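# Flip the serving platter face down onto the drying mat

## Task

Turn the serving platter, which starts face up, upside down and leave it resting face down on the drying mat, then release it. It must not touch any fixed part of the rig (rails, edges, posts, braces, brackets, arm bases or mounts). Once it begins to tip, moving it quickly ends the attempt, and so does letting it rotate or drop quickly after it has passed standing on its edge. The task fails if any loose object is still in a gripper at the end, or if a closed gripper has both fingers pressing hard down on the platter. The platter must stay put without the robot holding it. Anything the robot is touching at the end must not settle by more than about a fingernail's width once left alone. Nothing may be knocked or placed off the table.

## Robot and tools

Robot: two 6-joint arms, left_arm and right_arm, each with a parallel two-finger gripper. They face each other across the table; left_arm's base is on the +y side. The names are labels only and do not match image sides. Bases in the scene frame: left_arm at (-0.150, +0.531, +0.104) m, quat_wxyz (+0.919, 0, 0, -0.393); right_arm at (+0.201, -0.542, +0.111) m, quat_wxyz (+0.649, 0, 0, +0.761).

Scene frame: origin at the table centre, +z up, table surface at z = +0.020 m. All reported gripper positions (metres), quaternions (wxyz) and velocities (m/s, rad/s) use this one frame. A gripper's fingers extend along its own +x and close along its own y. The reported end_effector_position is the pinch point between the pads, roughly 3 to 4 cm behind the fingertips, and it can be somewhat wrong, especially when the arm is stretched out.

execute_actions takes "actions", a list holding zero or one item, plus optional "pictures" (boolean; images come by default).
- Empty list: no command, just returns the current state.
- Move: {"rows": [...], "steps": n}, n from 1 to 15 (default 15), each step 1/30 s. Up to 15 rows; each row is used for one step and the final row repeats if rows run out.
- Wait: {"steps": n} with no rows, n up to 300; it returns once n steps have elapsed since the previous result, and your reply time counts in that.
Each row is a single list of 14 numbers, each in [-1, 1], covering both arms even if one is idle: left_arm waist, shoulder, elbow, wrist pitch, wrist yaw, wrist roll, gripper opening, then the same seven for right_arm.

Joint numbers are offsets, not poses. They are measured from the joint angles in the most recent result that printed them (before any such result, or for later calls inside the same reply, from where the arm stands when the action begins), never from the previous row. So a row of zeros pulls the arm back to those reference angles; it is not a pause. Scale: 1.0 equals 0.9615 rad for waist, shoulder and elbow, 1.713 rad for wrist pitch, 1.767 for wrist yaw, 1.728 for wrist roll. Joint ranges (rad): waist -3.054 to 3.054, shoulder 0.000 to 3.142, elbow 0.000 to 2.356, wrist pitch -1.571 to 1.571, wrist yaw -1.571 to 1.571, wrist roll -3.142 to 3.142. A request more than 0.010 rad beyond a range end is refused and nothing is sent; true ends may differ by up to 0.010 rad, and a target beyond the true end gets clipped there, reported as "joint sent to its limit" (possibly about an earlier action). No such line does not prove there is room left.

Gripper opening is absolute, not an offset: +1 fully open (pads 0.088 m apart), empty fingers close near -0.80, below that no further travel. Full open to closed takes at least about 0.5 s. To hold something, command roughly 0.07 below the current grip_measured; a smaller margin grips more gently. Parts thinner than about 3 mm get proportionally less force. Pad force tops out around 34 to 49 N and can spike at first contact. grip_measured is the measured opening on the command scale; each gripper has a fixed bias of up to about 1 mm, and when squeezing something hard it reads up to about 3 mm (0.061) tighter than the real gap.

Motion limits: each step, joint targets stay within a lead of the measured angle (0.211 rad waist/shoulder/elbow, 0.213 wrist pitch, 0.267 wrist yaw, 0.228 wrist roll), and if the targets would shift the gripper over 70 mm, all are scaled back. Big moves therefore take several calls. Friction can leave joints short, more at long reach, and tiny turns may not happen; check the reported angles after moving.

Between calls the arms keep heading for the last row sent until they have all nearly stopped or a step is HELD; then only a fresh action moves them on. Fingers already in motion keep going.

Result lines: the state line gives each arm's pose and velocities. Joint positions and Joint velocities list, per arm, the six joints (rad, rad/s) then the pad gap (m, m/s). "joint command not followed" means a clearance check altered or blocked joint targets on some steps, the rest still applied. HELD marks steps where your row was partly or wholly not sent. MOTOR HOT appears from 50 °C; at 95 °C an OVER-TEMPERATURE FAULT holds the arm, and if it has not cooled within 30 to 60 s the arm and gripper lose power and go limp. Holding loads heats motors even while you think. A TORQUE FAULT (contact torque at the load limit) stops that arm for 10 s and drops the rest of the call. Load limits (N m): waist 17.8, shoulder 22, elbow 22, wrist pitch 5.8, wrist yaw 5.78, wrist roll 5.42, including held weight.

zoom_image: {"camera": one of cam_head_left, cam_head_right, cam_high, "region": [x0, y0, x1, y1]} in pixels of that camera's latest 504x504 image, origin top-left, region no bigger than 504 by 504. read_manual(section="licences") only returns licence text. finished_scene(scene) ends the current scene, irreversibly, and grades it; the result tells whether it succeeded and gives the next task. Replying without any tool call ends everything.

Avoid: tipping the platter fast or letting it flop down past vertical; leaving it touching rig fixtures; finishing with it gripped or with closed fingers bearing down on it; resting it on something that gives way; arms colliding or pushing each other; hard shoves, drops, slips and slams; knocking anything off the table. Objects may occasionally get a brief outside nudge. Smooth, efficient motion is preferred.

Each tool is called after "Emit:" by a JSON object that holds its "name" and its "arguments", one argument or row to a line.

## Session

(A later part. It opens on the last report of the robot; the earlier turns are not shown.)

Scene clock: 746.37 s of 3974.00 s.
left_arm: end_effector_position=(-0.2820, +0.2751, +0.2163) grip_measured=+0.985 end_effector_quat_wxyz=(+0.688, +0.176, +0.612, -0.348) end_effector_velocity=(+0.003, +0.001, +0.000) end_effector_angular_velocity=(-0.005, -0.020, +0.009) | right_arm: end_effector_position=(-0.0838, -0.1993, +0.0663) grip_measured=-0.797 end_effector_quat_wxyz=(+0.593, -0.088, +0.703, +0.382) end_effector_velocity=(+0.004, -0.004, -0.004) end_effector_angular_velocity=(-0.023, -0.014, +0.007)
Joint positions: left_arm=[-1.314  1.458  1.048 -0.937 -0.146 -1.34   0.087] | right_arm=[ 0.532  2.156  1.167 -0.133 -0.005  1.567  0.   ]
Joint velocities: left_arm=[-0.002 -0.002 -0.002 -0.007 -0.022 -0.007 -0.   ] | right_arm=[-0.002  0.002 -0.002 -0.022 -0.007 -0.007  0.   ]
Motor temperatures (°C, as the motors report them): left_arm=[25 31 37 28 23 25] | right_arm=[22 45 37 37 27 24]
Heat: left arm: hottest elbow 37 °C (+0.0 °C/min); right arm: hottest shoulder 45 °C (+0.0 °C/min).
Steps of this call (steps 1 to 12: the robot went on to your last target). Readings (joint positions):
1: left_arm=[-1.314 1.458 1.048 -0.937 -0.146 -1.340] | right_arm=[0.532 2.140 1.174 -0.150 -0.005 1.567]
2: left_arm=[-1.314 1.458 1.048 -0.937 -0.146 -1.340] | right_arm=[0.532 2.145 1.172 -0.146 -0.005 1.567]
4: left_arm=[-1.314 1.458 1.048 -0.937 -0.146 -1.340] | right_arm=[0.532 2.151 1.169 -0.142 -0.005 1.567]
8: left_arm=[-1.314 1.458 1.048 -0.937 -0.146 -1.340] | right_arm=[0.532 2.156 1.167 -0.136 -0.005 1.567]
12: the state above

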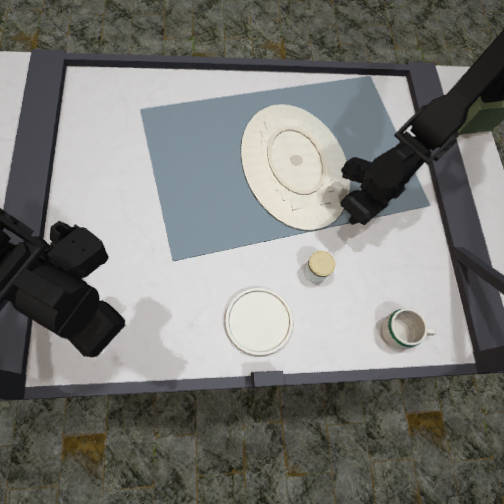

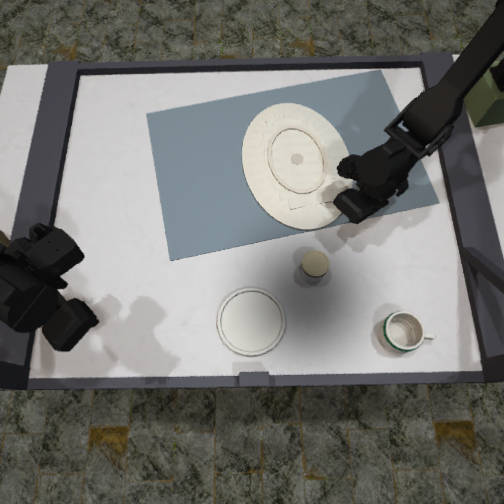

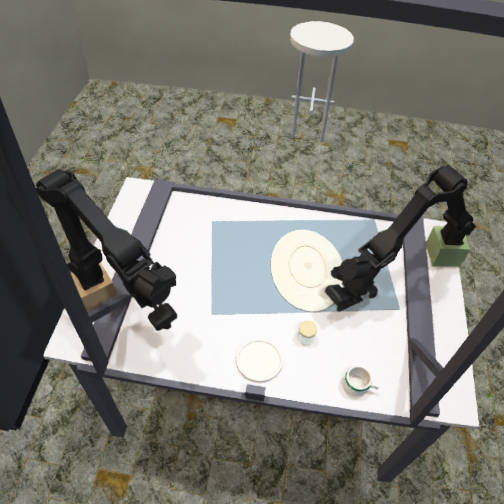

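Emit:
{"name": "execute_actions", "arguments": {
  "actions": [
    {"rows":[[0,0,0,0,0,0,1,-0.004,0.012,-0.01,0,0,0,-0.8],[0,0,0,0,0,0,1,-0.007,0.014,-0.01,0,0,0,-0.8],[0,0,0,0,0,0,1,-0.010,0.016,-0.01,0,0,0,-0.8],[0,0,0,0,0,0,1,-0.013,0.018,-0.01,0,0,0,-0.8],[0,0,0,0,0,0,1,-0.016,0.020,-0.01,0,0,0,-0.8],[0,0,0,0,0,0,1,-0.018,0.022,-0.01,0,0,0,-0.8],[0,0,0,0,0,0,1,-0.020,0.024,-0.01,0,0,0,-0.8],[0,0,0,0,0,0,1,-0.022,0.026,-0.01,0,0,0,-0.8],[0,0,0,0,0,0,1,-0.024,0.027,-0.01,0,0,0,-0.8],[0,0,0,0,0,0,1,-0.025,0.027,-0.01,0,0,0,-0.8]],"steps":15}
  ],
  "pictures": false
}}

Emit:
{"name": "execute_actions", "arguments": {
  "actions": [
    {"steps":6}
  ],
  "pictures": false
}}

Scene clock: 751.63 s of 3974.00 s.
left_arm: end_effector_position=(-0.2820, +0.2751, +0.2163) grip_measured=+0.985 end_effector_quat_wxyz=(+0.688, +0.176, +0.612, -0.348) end_effector_velocity=(+0.003, +0.001, +0.000) end_effector_angular_velocity=(-0.005, -0.024, -0.005) | right_arm: end_effector_position=(-0.0759, -0.1950, +0.0611) grip_measured=-0.797 end_effector_quat_wxyz=(+0.599, -0.085, +0.703, +0.373) end_effector_velocity=(+0.003, -0.004, -0.002) end_effector_angular_velocity=(-0.019, -0.011, +0.007)
Joint positions: left_arm=[-1.314  1.458  1.048 -0.937 -0.146 -1.34   0.087] | right_arm=[ 0.512  2.168  1.167 -0.132 -0.005  1.567  0.   ]
Joint velocities: left_arm=[-0.002 -0.002 -0.002 -0.007 -0.022  0.007 -0.   ] | right_arm=[-0.002 -0.002 -0.002 -0.022 -0.007 -0.007  0.   ]
Motor temperatures (°C, as the motors report them): left_arm=[25 31 37 28 23 25] | right_arm=[22 45 37 37 27 24]
Heat: left arm: hottest elbow 37 °C (+0.0 °C/min); right arm: hottest shoulder 45 °C (+1.0 °C/min).
Steps of this call (steps 1 to 30: the robot went on to your last target; steps 31 to 90: nothing new was sent; then 1.77 s passed at rest; steps 91 to 105: all 15 steps of this action). Readings (joint positions):
91: left_arm=[-1.314 1.458 1.048 -0.937 -0.146 -1.340] | right_arm=[0.532 2.156 1.167 -0.132 -0.005 1.567]
92: left_arm=[-1.314 1.458 1.048 -0.937 -0.146 -1.340] | right_arm=[0.532 2.156 1.167 -0.132 -0.005 1.567]
94: left_arm=[-1.314 1.458 1.048 -0.937 -0.146 -1.340] | right_arm=[0.531 2.157 1.167 -0.132 -0.005 1.567]
98: left_arm=[-1.314 1.458 1.048 -0.937 -0.146 -1.340] | right_arm=[0.522 2.162 1.167 -0.132 -0.005 1.567]
105: the state above

Scene clock: 751.83 s of 3974.00 s.
left_arm: end_effector_position=(-0.2820, +0.2751, +0.2163) grip_measured=+0.985 end_effector_quat_wxyz=(+0.688, +0.176, +0.612, -0.348) end_effector_velocity=(+0.003, +0.004, -0.001) end_effector_angular_velocity=(+0.015, -0.016, +0.006) | right_arm: end_effector_position=(-0.0758, -0.1949, +0.0611) grip_measured=-0.797 end_effector_quat_wxyz=(+0.599, -0.085, +0.703, +0.373) end_effector_velocity=(+0.002, -0.002, -0.002) end_effector_angular_velocity=(-0.008, -0.010, +0.021)
Joint positions: left_arm=[-1.314  1.458  1.048 -0.937 -0.146 -1.34   0.087] | right_arm=[ 0.512  2.168  1.167 -0.132 -0.005  1.567  0.   ]
Joint velocities: left_arm=[-0.002 -0.002 -0.002 -0.022 -0.007 -0.007 -0.   ] | right_arm=[-0.002  0.002 -0.002 -0.007 -0.007 -0.022  0.   ]
Motor temperatures (°C, as the motors report them): left_arm=[25 31 37 28 23 25] | right_arm=[22 45 37 37 27 24]
Heat: left arm: hottest elbow 37 °C (+0.0 °C/min); right arm: hottest shoulder 45 °C (+1.0 °C/min).
Steps of this call (steps 1 to 6: the robot went on to your last target). Readings (joint positions):
1: left_arm=[-1.314 1.458 1.048 -0.937 -0.146 -1.340] | right_arm=[0.512 2.168 1.167 -0.132 -0.005 1.567]
2: left_arm=[-1.314 1.458 1.048 -0.937 -0.146 -1.340] | right_arm=[0.512 2.168 1.167 -0.132 -0.005 1.567]
4: left_arm=[-1.314 1.458 1.048 -0.937 -0.146 -1.340] | right_arm=[0.512 2.168 1.167 -0.132 -0.005 1.567]
6: the state above

Emit:
{"name": "execute_actions", "arguments": {
  "actions": [
    {"rows":[[0,0,0,0,0,0,1,-0.006,0.005,0,0,0,0,-0.8],[0,0,0,0,0,0,1,-0.009,0.005,0,0,0,0,-0.8],[0,0,0,0,0,0,1,-0.012,0.005,0,0,0,0,-0.8],[0,0,0,0,0,0,1,-0.015,0.005,0,0,0,0,-0.8],[0,0,0,0,0,0,1,-0.018,0.005,0,0,0,0,-0.8],[0,0,0,0,0,0,1,-0.021,0.005,0,0,0,0,-0.8],[0,0,0,0,0,0,1,-0.024,0.005,0,0,0,0,-0.8],[0,0,0,0,0,0,1,-0.027,0.005,0,0,0,0,-0.8],[0,0,0,0,0,0,1,-0.030,0.005,0,0,0,0,-0.8],[0,0,0,0,0,0,1,-0.033,0.005,0,0,0,0,-0.8],[0,0,0,0,0,0,1,-0.036,0.005,0,0,0,0,-0.8],[0,0,0,0,0,0,1,-0.039,0.005,0,0,0,0,-0.8],[0,0,0,0,0,0,1,-0.042,0.005,0,0,0,0,-0.8],[0,0,0,0,0,0,1,-0.045,0.005,0,0,0,0,-0.8],[0,0,0,0,0,0,1,-0.048,0.005,0,0,0,0,-0.8]],"steps":15}
  ],
  "pictures": false
}}

Emit:
{"name": "execute_actions", "arguments": {
  "actions": [
    {"rows":[[0,0,0,0,0,0,1,-0.017,0.005,0,0,0,0,-0.8],[0,0,0,0,0,0,1,-0.020,0.005,0,0,0,0,-0.8],[0,0,0,0,0,0,1,-0.023,0.005,0,0,0,0,-0.8],[0,0,0,0,0,0,1,-0.026,0.005,0,0,0,0,-0.8],[0,0,0,0,0,0,1,-0.029,0.005,0,0,0,0,-0.8],[0,0,0,0,0,0,1,-0.032,0.005,0,0,0,0,-0.8],[0,0,0,0,0,0,1,-0.035,0.005,0,0,0,0,-0.8],[0,0,0,0,0,0,1,-0.038,0.005,0,0,0,0,-0.8],[0,0,0,0,0,0,1,-0.041,0.005,0,0,0,0,-0.8],[0,0,0,0,0,0,1,-0.044,0.005,0,0,0,0,-0.8],[0,0,0,0,0,0,1,-0.047,0.005,0,0,0,0,-0.8],[0,0,0,0,0,0,1,-0.050,0.005,0,0,0,0,-0.8],[0,0,0,0,0,0,1,-0.053,0.005,0,0,0,0,-0.8],[0,0,0,0,0,0,1,-0.056,0.005,0,0,0,0,-0.8],[0,0,0,0,0,0,1,-0.059,0.005,0,0,0,0,-0.8]],"steps":15}
  ],
  "pictures": false
}}

Emit:
{"name": "execute_actions", "arguments": {
  "actions": [
    {"steps":8}
  ]
}}

Scene clock: 762.90 s of 3974.00 s.
left_arm: end_effector_position=(-0.2820, +0.2751, +0.2163) grip_measured=+0.985 end_effector_quat_wxyz=(+0.688, +0.176, +0.612, -0.348) end_effector_velocity=(+0.003, +0.004, -0.001) end_effector_angular_velocity=(+0.015, -0.016, +0.006) | right_arm: end_effector_position=(-0.0651, -0.1866, +0.0611) grip_measured=-0.797 end_effector_quat_wxyz=(+0.604, -0.074, +0.705, +0.364) end_effector_velocity=(+0.003, -0.001, -0.000) end_effector_angular_velocity=(-0.095, +0.116, +0.017)
Joint positions: left_arm=[-1.314  1.458  1.048 -0.937 -0.146 -1.34   0.087] | right_arm=[ 0.481  2.168  1.167 -0.132 -0.007  1.567  0.   ]
Joint velocities: left_arm=[-0.002 -0.002 -0.002 -0.022 -0.007 -0.007 -0.   ] | right_arm=[-0.061 -0.002 -0.002 -0.007 -0.168 -0.007  0.   ]
Motor temperatures (°C, as the motors report them): left_arm=[25 31 37 28 23 25] | right_arm=[22 45 36 36 27 24]
Heat: left arm: hottest elbow 37 °C (+0.0 °C/min); right arm: hottest shoulder 45 °C (+1.0 °C/min).
Steps of this call (steps 1 to 15: the robot went on to your last target; steps 16 to 90: nothing new was sent; then 7.57 s passed at rest; steps 91 to 105: all 15 steps of this action). Readings (joint positions):
91: left_arm=[-1.314 1.458 1.048 -0.937 -0.146 -1.340] | right_arm=[0.512 2.168 1.167 -0.132 -0.005 1.567]
92: left_arm=[-1.314 1.458 1.048 -0.937 -0.146 -1.340] | right_arm=[0.512 2.168 1.167 -0.132 -0.005 1.567]
94: left_arm=[-1.314 1.458 1.048 -0.937 -0.146 -1.340] | right_arm=[0.510 2.168 1.167 -0.132 -0.005 1.567]
98: left_arm=[-1.314 1.458 1.048 -0.937 -0.146 -1.340] | right_arm=[0.500 2.168 1.167 -0.132 -0.005 1.567]
105: the state above

Scene clock: 763.40 s of 3974.00 s.
left_arm: end_effector_position=(-0.2820, +0.2751, +0.2163) grip_measured=+0.985 end_effector_quat_wxyz=(+0.688, +0.176, +0.612, -0.348) end_effector_velocity=(+0.003, +0.004, -0.001) end_effector_angular_velocity=(+0.015, -0.020, -0.008) | right_arm: end_effector_position=(-0.0637, -0.1857, +0.0612) grip_measured=-0.798 end_effector_quat_wxyz=(+0.597, -0.074, +0.714, +0.359) end_effector_velocity=(+0.010, +0.001, -0.003) end_effector_angular_velocity=(-0.047, +0.020, -0.008)
Joint positions: left_arm=[-1.314  1.458  1.048 -0.937 -0.146 -1.34   0.087] | right_arm=[ 0.468  2.168  1.167 -0.133 -0.034  1.567  0.   ]
Joint velocities: left_arm=[-0.002 -0.002 -0.002 -0.022 -0.007  0.007 -0.   ] | right_arm=[-0.037  0.002 -0.002 -0.022 -0.051 -0.007  0.   ]
Motor temperatures (°C, as the motors report them): left_arm=[25 31 37 28 23 25] | right_arm=[22 45 36 36 27 24]
Heat: left arm: hottest elbow 37 °C (+0.0 °C/min); right arm: hottest shoulder 45 °C (+1.0 °C/min).
Steps of this call (steps 1 to 15: all 15 steps of this action). Readings (joint positions):
1: left_arm=[-1.314 1.458 1.048 -0.937 -0.146 -1.340] | right_arm=[0.480 2.168 1.167 -0.132 -0.010 1.567]
2: left_arm=[-1.314 1.458 1.048 -0.937 -0.146 -1.340] | right_arm=[0.479 2.168 1.167 -0.132 -0.010 1.567]
4: left_arm=[-1.314 1.458 1.048 -0.937 -0.146 -1.340] | right_arm=[0.478 2.168 1.167 -0.132 -0.013 1.567]
8: left_arm=[-1.314 1.458 1.048 -0.937 -0.146 -1.340] | right_arm=[0.474 2.168 1.167 -0.132 -0.021 1.567]
15: the state above

Scene clock: 763.67 s of 3974.00 s.
left_arm: end_effector_position=(-0.2820, +0.2751, +0.2163) grip_measured=+0.985 end_effector_quat_wxyz=(+0.688, +0.176, +0.612, -0.348) end_effector_velocity=(+0.002, +0.003, -0.002) end_effector_angular_velocity=(+0.007, -0.011, +0.006) | right_arm: end_effector_position=(-0.0634, -0.1856, +0.0611) grip_measured=-0.798 end_effector_quat_wxyz=(+0.596, -0.075, +0.715, +0.358) end_effector_velocity=(+0.002, -0.003, +0.001) end_effector_angular_velocity=(-0.020, +0.014, -0.005)
Joint positions: left_arm=[-1.314  1.458  1.048 -0.937 -0.146 -1.34   0.087] | right_arm=[ 0.465  2.168  1.167 -0.133 -0.04   1.567  0.   ]
Joint velocities: left_arm=[-0.002 -0.002 -0.007 -0.007 -0.007 -0.007 -0.   ] | right_arm=[-0.007 -0.007 -0.007 -0.007 -0.022  0.007  0.   ]
Motor temperatures (°C, as the motors report them): left_arm=[25 31 37 28 23 25] | right_arm=[23 45 36 36 27 24]
Heat: left arm: hottest elbow 37 °C (+0.0 °C/min); right arm: hottest shoulder 45 °C (+1.0 °C/min).
Steps of this call (steps 1 to 8: the robot went on to your last target). Readings (joint positions):
1: left_arm=[-1.314 1.458 1.048 -0.937 -0.146 -1.340] | right_arm=[0.467 2.168 1.167 -0.133 -0.036 1.567]
2: left_arm=[-1.314 1.458 1.048 -0.937 -0.146 -1.340] | right_arm=[0.467 2.168 1.167 -0.133 -0.037 1.567]
4: left_arm=[-1.314 1.458 1.048 -0.937 -0.146 -1.340] | right_arm=[0.466 2.168 1.167 -0.133 -0.039 1.567]
8: the state above

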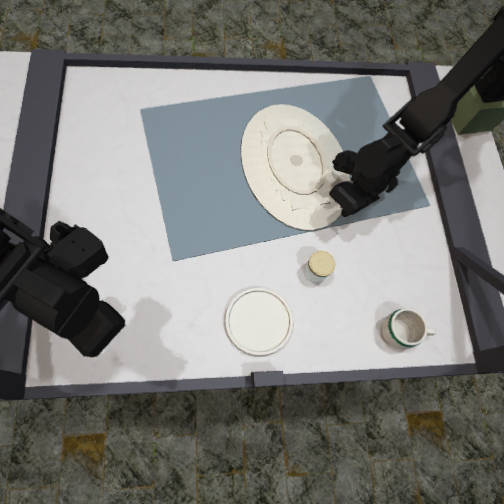

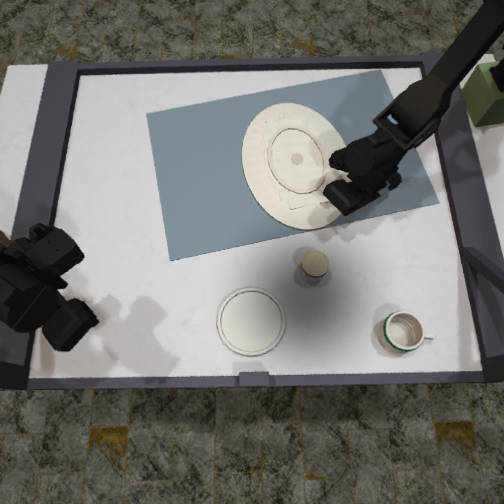

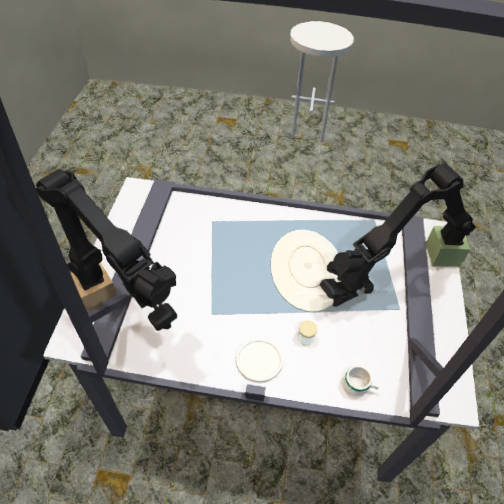

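Emit:
{"name": "execute_actions", "arguments": {
  "actions": [
    {"rows":[[0,0,0,0,0,0,1,-0.045,0.005,0,0,0.019,0,-0.8],[0,0,0,0,0,0,1,-0.049,0.005,0,0,0.019,0,-0.8],[0,0,0,0,0,0,1,-0.053,0.005,0,0,0.019,0,-0.8],[0,0,0,0,0,0,1,-0.057,0.005,0,0,0.019,0,-0.8],[0,0,0,0,0,0,1,-0.061,0.005,0,0,0.019,0,-0.8],[0,0,0,0,0,0,1,-0.065,0.005,0,0,0.019,0,-0.8],[0,0,0,0,0,0,1,-0.069,0.005,0,0,0.019,0,-0.8],[0,0,0,0,0,0,1,-0.073,0.005,0,0,0.019,0,-0.8],[0,0,0,0,0,0,1,-0.077,0.005,0,0,0.019,0,-0.8],[0,0,0,0,0,0,1,-0.081,0.005,0,0,0.019,0,-0.8],[0,0,0,0,0,0,1,-0.085,0.005,0,0,0.019,0,-0.8],[0,0,0,0,0,0,1,-0.089,0.005,0,0,0.019,0,-0.8],[0,0,0,0,0,0,1,-0.093,0.005,0,0,0.019,0,-0.8],[0,0,0,0,0,0,1,-0.097,0.005,0,0,0.019,0,-0.8],[0,0,0,0,0,0,1,-0.101,0.005,0,0,0.019,0,-0.8]],"steps":15}
  ],
  "pictures": false
}}

Emit:
{"name": "execute_actions", "arguments": {
  "actions": [
    {"steps":10}
  ]
}}

Scene clock: 769.50 s of 3974.00 s.
left_arm: end_effector_position=(-0.2820, +0.2751, +0.2163) grip_measured=+0.985 end_effector_quat_wxyz=(+0.688, +0.176, +0.612, -0.348) end_effector_velocity=(-0.000, -0.001, +0.002) end_effector_angular_velocity=(-0.014, -0.002, -0.008) | right_arm: end_effector_position=(-0.0491, -0.1757, +0.0611) grip_measured=-0.798 end_effector_quat_wxyz=(+0.601, -0.061, +0.719, +0.345) end_effector_velocity=(+0.048, +0.029, -0.002) end_effector_angular_velocity=(-0.016, +0.001, -0.133)
Joint positions: left_arm=[-1.314  1.458  1.048 -0.937 -0.146 -1.34   0.087] | right_arm=[ 0.424  2.168  1.167 -0.134 -0.046  1.567  0.   ]
Joint velocities: left_arm=[-0.002 -0.007 -0.002  0.007 -0.007  0.007  0.   ] | right_arm=[-0.129  0.002 -0.002 -0.007 -0.007  0.007  0.   ]
Motor temperatures (°C, as the motors report them): left_arm=[25 31 37 28 23 25] | right_arm=[23 46 36 36 27 24]
Heat: left arm: hottest elbow 37 °C (+0.0 °C/min); right arm: hottest shoulder 46 °C (+3.0 °C/min).
Steps of this call (steps 1 to 15: the robot went on to your last target; steps 16 to 90: nothing new was sent; then 2.33 s passed at rest; steps 91 to 105: all 15 steps of this action). Readings (joint positions):
91: left_arm=[-1.314 1.458 1.048 -0.937 -0.146 -1.340] | right_arm=[0.465 2.168 1.167 -0.133 -0.040 1.567]
92: left_arm=[-1.314 1.458 1.048 -0.937 -0.146 -1.340] | right_arm=[0.465 2.168 1.167 -0.133 -0.041 1.567]
94: left_arm=[-1.314 1.458 1.048 -0.937 -0.146 -1.340] | right_arm=[0.463 2.168 1.167 -0.134 -0.043 1.567]
98: left_arm=[-1.314 1.458 1.048 -0.937 -0.146 -1.340] | right_arm=[0.455 2.168 1.167 -0.134 -0.046 1.567]
105: the state above

Scene clock: 769.83 s of 3974.00 s.
left_arm: end_effector_position=(-0.2820, +0.2751, +0.2163) grip_measured=+0.985 end_effector_quat_wxyz=(+0.688, +0.176, +0.612, -0.348) end_effector_velocity=(+0.001, +0.001, +0.001) end_effector_angular_velocity=(-0.002, -0.009, -0.008) | right_arm: end_effector_position=(-0.0439, -0.1722, +0.0611) grip_measured=-0.798 end_effector_quat_wxyz=(+0.603, -0.056, +0.719, +0.340) end_effector_velocity=(+0.003, -0.004, -0.002) end_effector_angular_velocity=(-0.031, +0.007, -0.005)
Joint positions: left_arm=[-1.314  1.458  1.048 -0.937 -0.146 -1.34   0.087] | right_arm=[ 0.41   2.168  1.167 -0.134 -0.046  1.567  0.   ]
Joint velocities: left_arm=[-0.002 -0.002  0.002 -0.007 -0.007  0.007 -0.   ] | right_arm=[-0.007 -0.002 -0.002 -0.022 -0.022  0.007  0.   ]
Motor temperatures (°C, as the motors report them): left_arm=[25 31 37 28 23 25] | right_arm=[23 46 36 36 27 24]
Heat: left arm: hottest elbow 37 °C (+0.0 °C/min); right arm: hottest shoulder 46 °C (+3.0 °C/min).
Steps of this call (steps 1 to 10: the robot went on to your last target). Readings (joint positions):
1: left_arm=[-1.314 1.458 1.048 -0.937 -0.146 -1.340] | right_arm=[0.420 2.168 1.167 -0.134 -0.046 1.567]
2: left_arm=[-1.314 1.458 1.048 -0.937 -0.146 -1.340] | right_arm=[0.417 2.168 1.167 -0.134 -0.046 1.567]
4: left_arm=[-1.314 1.458 1.048 -0.937 -0.146 -1.340] | right_arm=[0.412 2.168 1.167 -0.134 -0.046 1.567]
8: left_arm=[-1.314 1.458 1.048 -0.937 -0.146 -1.340] | right_arm=[0.410 2.168 1.167 -0.134 -0.046 1.567]
10: the state above

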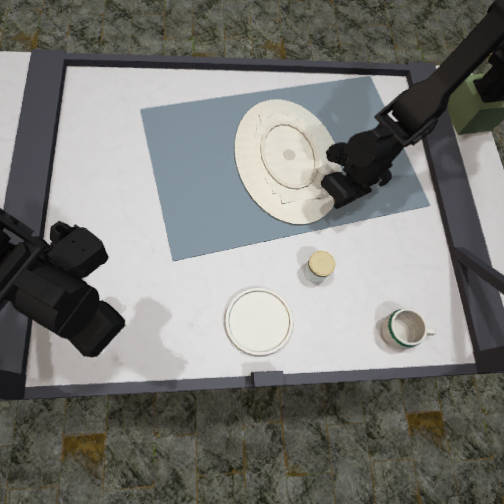

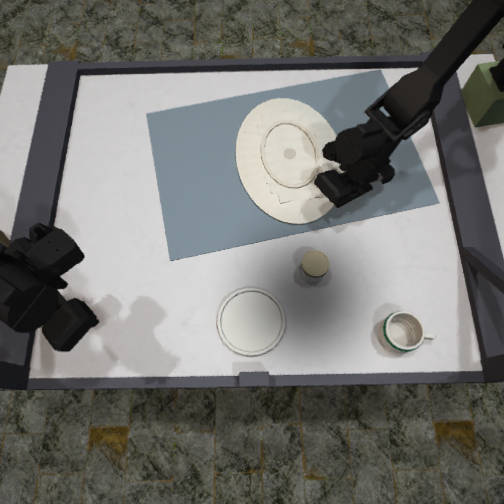

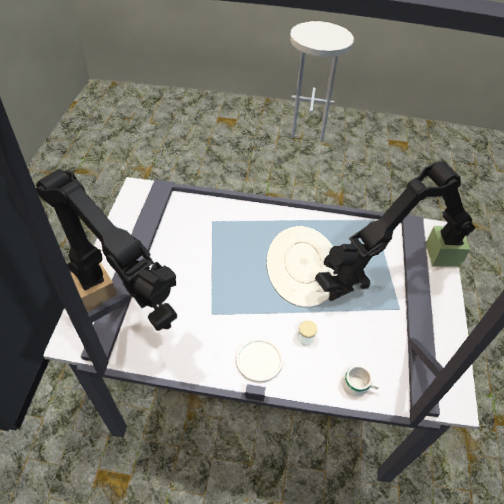

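Platter is now centred with margin on both sides. Backing off and lifting.

Emit:
{"name": "execute_actions", "arguments": {
  "actions": [
    {"rows":[[0,0,0,0,0,0,1,-0.03,0,0,0,0.015,0,-0.8],[0,0,0,0,0,0,1,-0.015,0,0,0,0.01,0,-0.8],[0,0,0,0,0,0,1,0.0,0,0,0,0.005,0,-0.8],[0,0,0,0,0,0,1,0.012,-0.005,0,0,0,0,-0.8],[0,0,0,0,0,0,1,0.024,-0.015,0,0,0,0,-0.8],[0,0,0,0,0,0,1,0.034,-0.03,0,0,0,0,-0.8],[0,0,0,0,0,0,1,0.042,-0.05,0,0,0,0,-0.8],[0,0,0,0,0,0,1,0.048,-0.075,0,0,0,0,-0.8],[0,0,0,0,0,0,1,0.05,-0.10,0,0,0,0,-0.8],[0,0,0,0,0,0,1,0.05,-0.125,0,0,0,0,-0.8],[0,0,0,0,0,0,1,0.05,-0.15,0,0,0,0,-0.8],[0,0,0,0,0,0,1,0.05,-0.175,0,0,0,0,-0.8],[0,0,0,0,0,0,1,0.05,-0.195,0,0,0,0,-0.8],[0,0,0,0,0,0,1,0.05,-0.21,0,0,0,0,-0.8],[0,0,0,0,0,0,1,0.05,-0.22,0,0,0,0,-0.8]],"steps":15}
  ],
  "pictures": false
}}

Emit:
{"name": "execute_actions", "arguments": {
  "actions": [
    {"steps":15}
  ]
}}

Scene clock: 777.83 s of 3974.00 s.
left_arm: end_effector_position=(-0.2820, +0.2751, +0.2163) grip_measured=+0.985 end_effector_quat_wxyz=(+0.688, +0.176, +0.612, -0.348) end_effector_velocity=(+0.000, +0.002, -0.000) end_effector_angular_velocity=(+0.002, -0.004, +0.015) | right_arm: end_effector_position=(-0.0695, -0.1685, +0.1228) grip_measured=-0.798 end_effector_quat_wxyz=(+0.571, -0.021, +0.718, +0.398) end_effector_velocity=(-0.051, +0.041, +0.278) end_effector_angular_velocity=(+0.531, +0.386, +0.035)
Joint positions: left_arm=[-1.314  1.458  1.048 -0.937 -0.146 -1.34   0.087] | right_arm=[ 0.454  2.026  1.167 -0.133 -0.041  1.567  0.   ]
Joint velocities: left_arm=[-0.007 -0.002 -0.002 -0.007 -0.007 -0.022 -0.   ] | right_arm=[ 0.037 -0.623 -0.002  0.037 -0.007  0.007  0.   ]
Motor temperatures (°C, as the motors report them): left_arm=[25 31 37 28 23 25] | right_arm=[23 46 36 35 28 24]
Heat: left arm: hottest elbow 37 °C (+0.0 °C/min); right arm: hottest shoulder 46 °C (+3.0 °C/min).
Steps of this call (steps 1 to 30: the robot went on to your last target; steps 31 to 90: nothing new was sent; then 4.50 s passed at rest; steps 91 to 105: all 15 steps of this action). Readings (joint positions):
91: left_arm=[-1.314 1.458 1.048 -0.937 -0.146 -1.340] | right_arm=[0.410 2.168 1.167 -0.134 -0.046 1.567]
92: left_arm=[-1.314 1.458 1.048 -0.937 -0.146 -1.340] | right_arm=[0.410 2.168 1.167 -0.134 -0.046 1.567]
94: left_arm=[-1.314 1.458 1.048 -0.937 -0.146 -1.340] | right_arm=[0.412 2.168 1.167 -0.134 -0.045 1.567]
98: left_arm=[-1.314 1.458 1.048 -0.937 -0.146 -1.340] | right_arm=[0.422 2.156 1.167 -0.135 -0.040 1.567]
105: the state above

Scene clock: 778.33 s of 3974.00 s.
left_arm: end_effector_position=(-0.2820, +0.2751, +0.2163) grip_measured=+0.985 end_effector_quat_wxyz=(+0.688, +0.176, +0.612, -0.348) end_effector_velocity=(+0.002, +0.003, +0.000) end_effector_angular_velocity=(+0.011, -0.013, +0.006) | right_arm: end_effector_position=(-0.0727, -0.1646, +0.1496) grip_measured=-0.798 end_effector_quat_wxyz=(+0.558, -0.000, +0.718, +0.416) end_effector_velocity=(+0.002, -0.003, +0.002) end_effector_angular_velocity=(-0.011, -0.006, +0.008)
Joint positions: left_arm=[-1.314  1.458  1.048 -0.937 -0.146 -1.34   0.087] | right_arm=[ 0.455  1.966  1.167 -0.133 -0.041  1.567  0.   ]
Joint velocities: left_arm=[-0.002 -0.002  0.002 -0.022 -0.007 -0.007 -0.   ] | right_arm=[-0.002 -0.012 -0.002 -0.022 -0.007 -0.007  0.   ]
Motor temperatures (°C, as the motors report them): left_arm=[25 31 37 28 23 25] | right_arm=[23 47 36 35 28 24]
Heat: left arm: hottest elbow 37 °C (+0.0 °C/min); right arm: hottest shoulder 47 °C (+4.1 °C/min).
Steps of this call (steps 1 to 15: the robot went on to your last target). Readings (joint positions):
1: left_arm=[-1.314 1.458 1.048 -0.937 -0.146 -1.340] | right_arm=[0.455 2.007 1.167 -0.132 -0.041 1.567]
2: left_arm=[-1.314 1.458 1.048 -0.937 -0.146 -1.340] | right_arm=[0.455 1.992 1.167 -0.131 -0.041 1.567]
4: left_arm=[-1.314 1.458 1.048 -0.937 -0.146 -1.340] | right_arm=[0.455 1.974 1.167 -0.131 -0.041 1.567]
8: left_arm=[-1.314 1.458 1.048 -0.937 -0.146 -1.340] | right_arm=[0.455 1.969 1.167 -0.132 -0.041 1.567]
15: the state above

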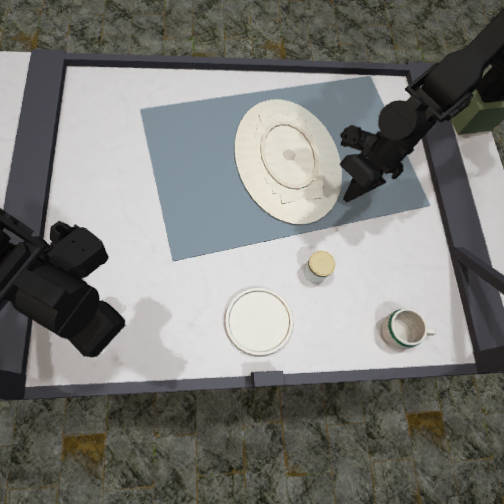

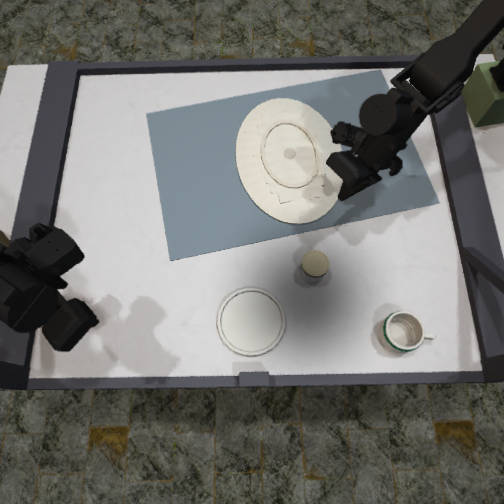

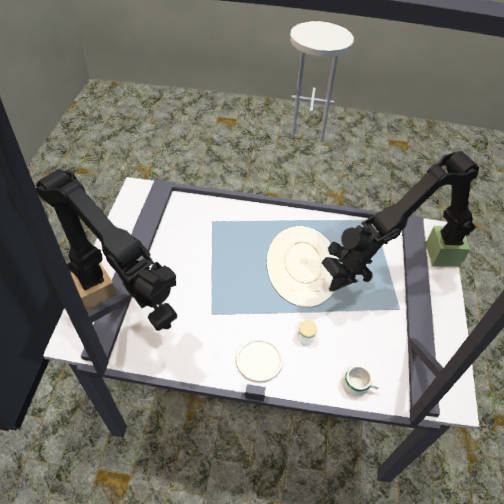

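Emit:
{"name": "finished_scene", "arguments": {
  "scene": 1
}}

The scene is finished: the task was done.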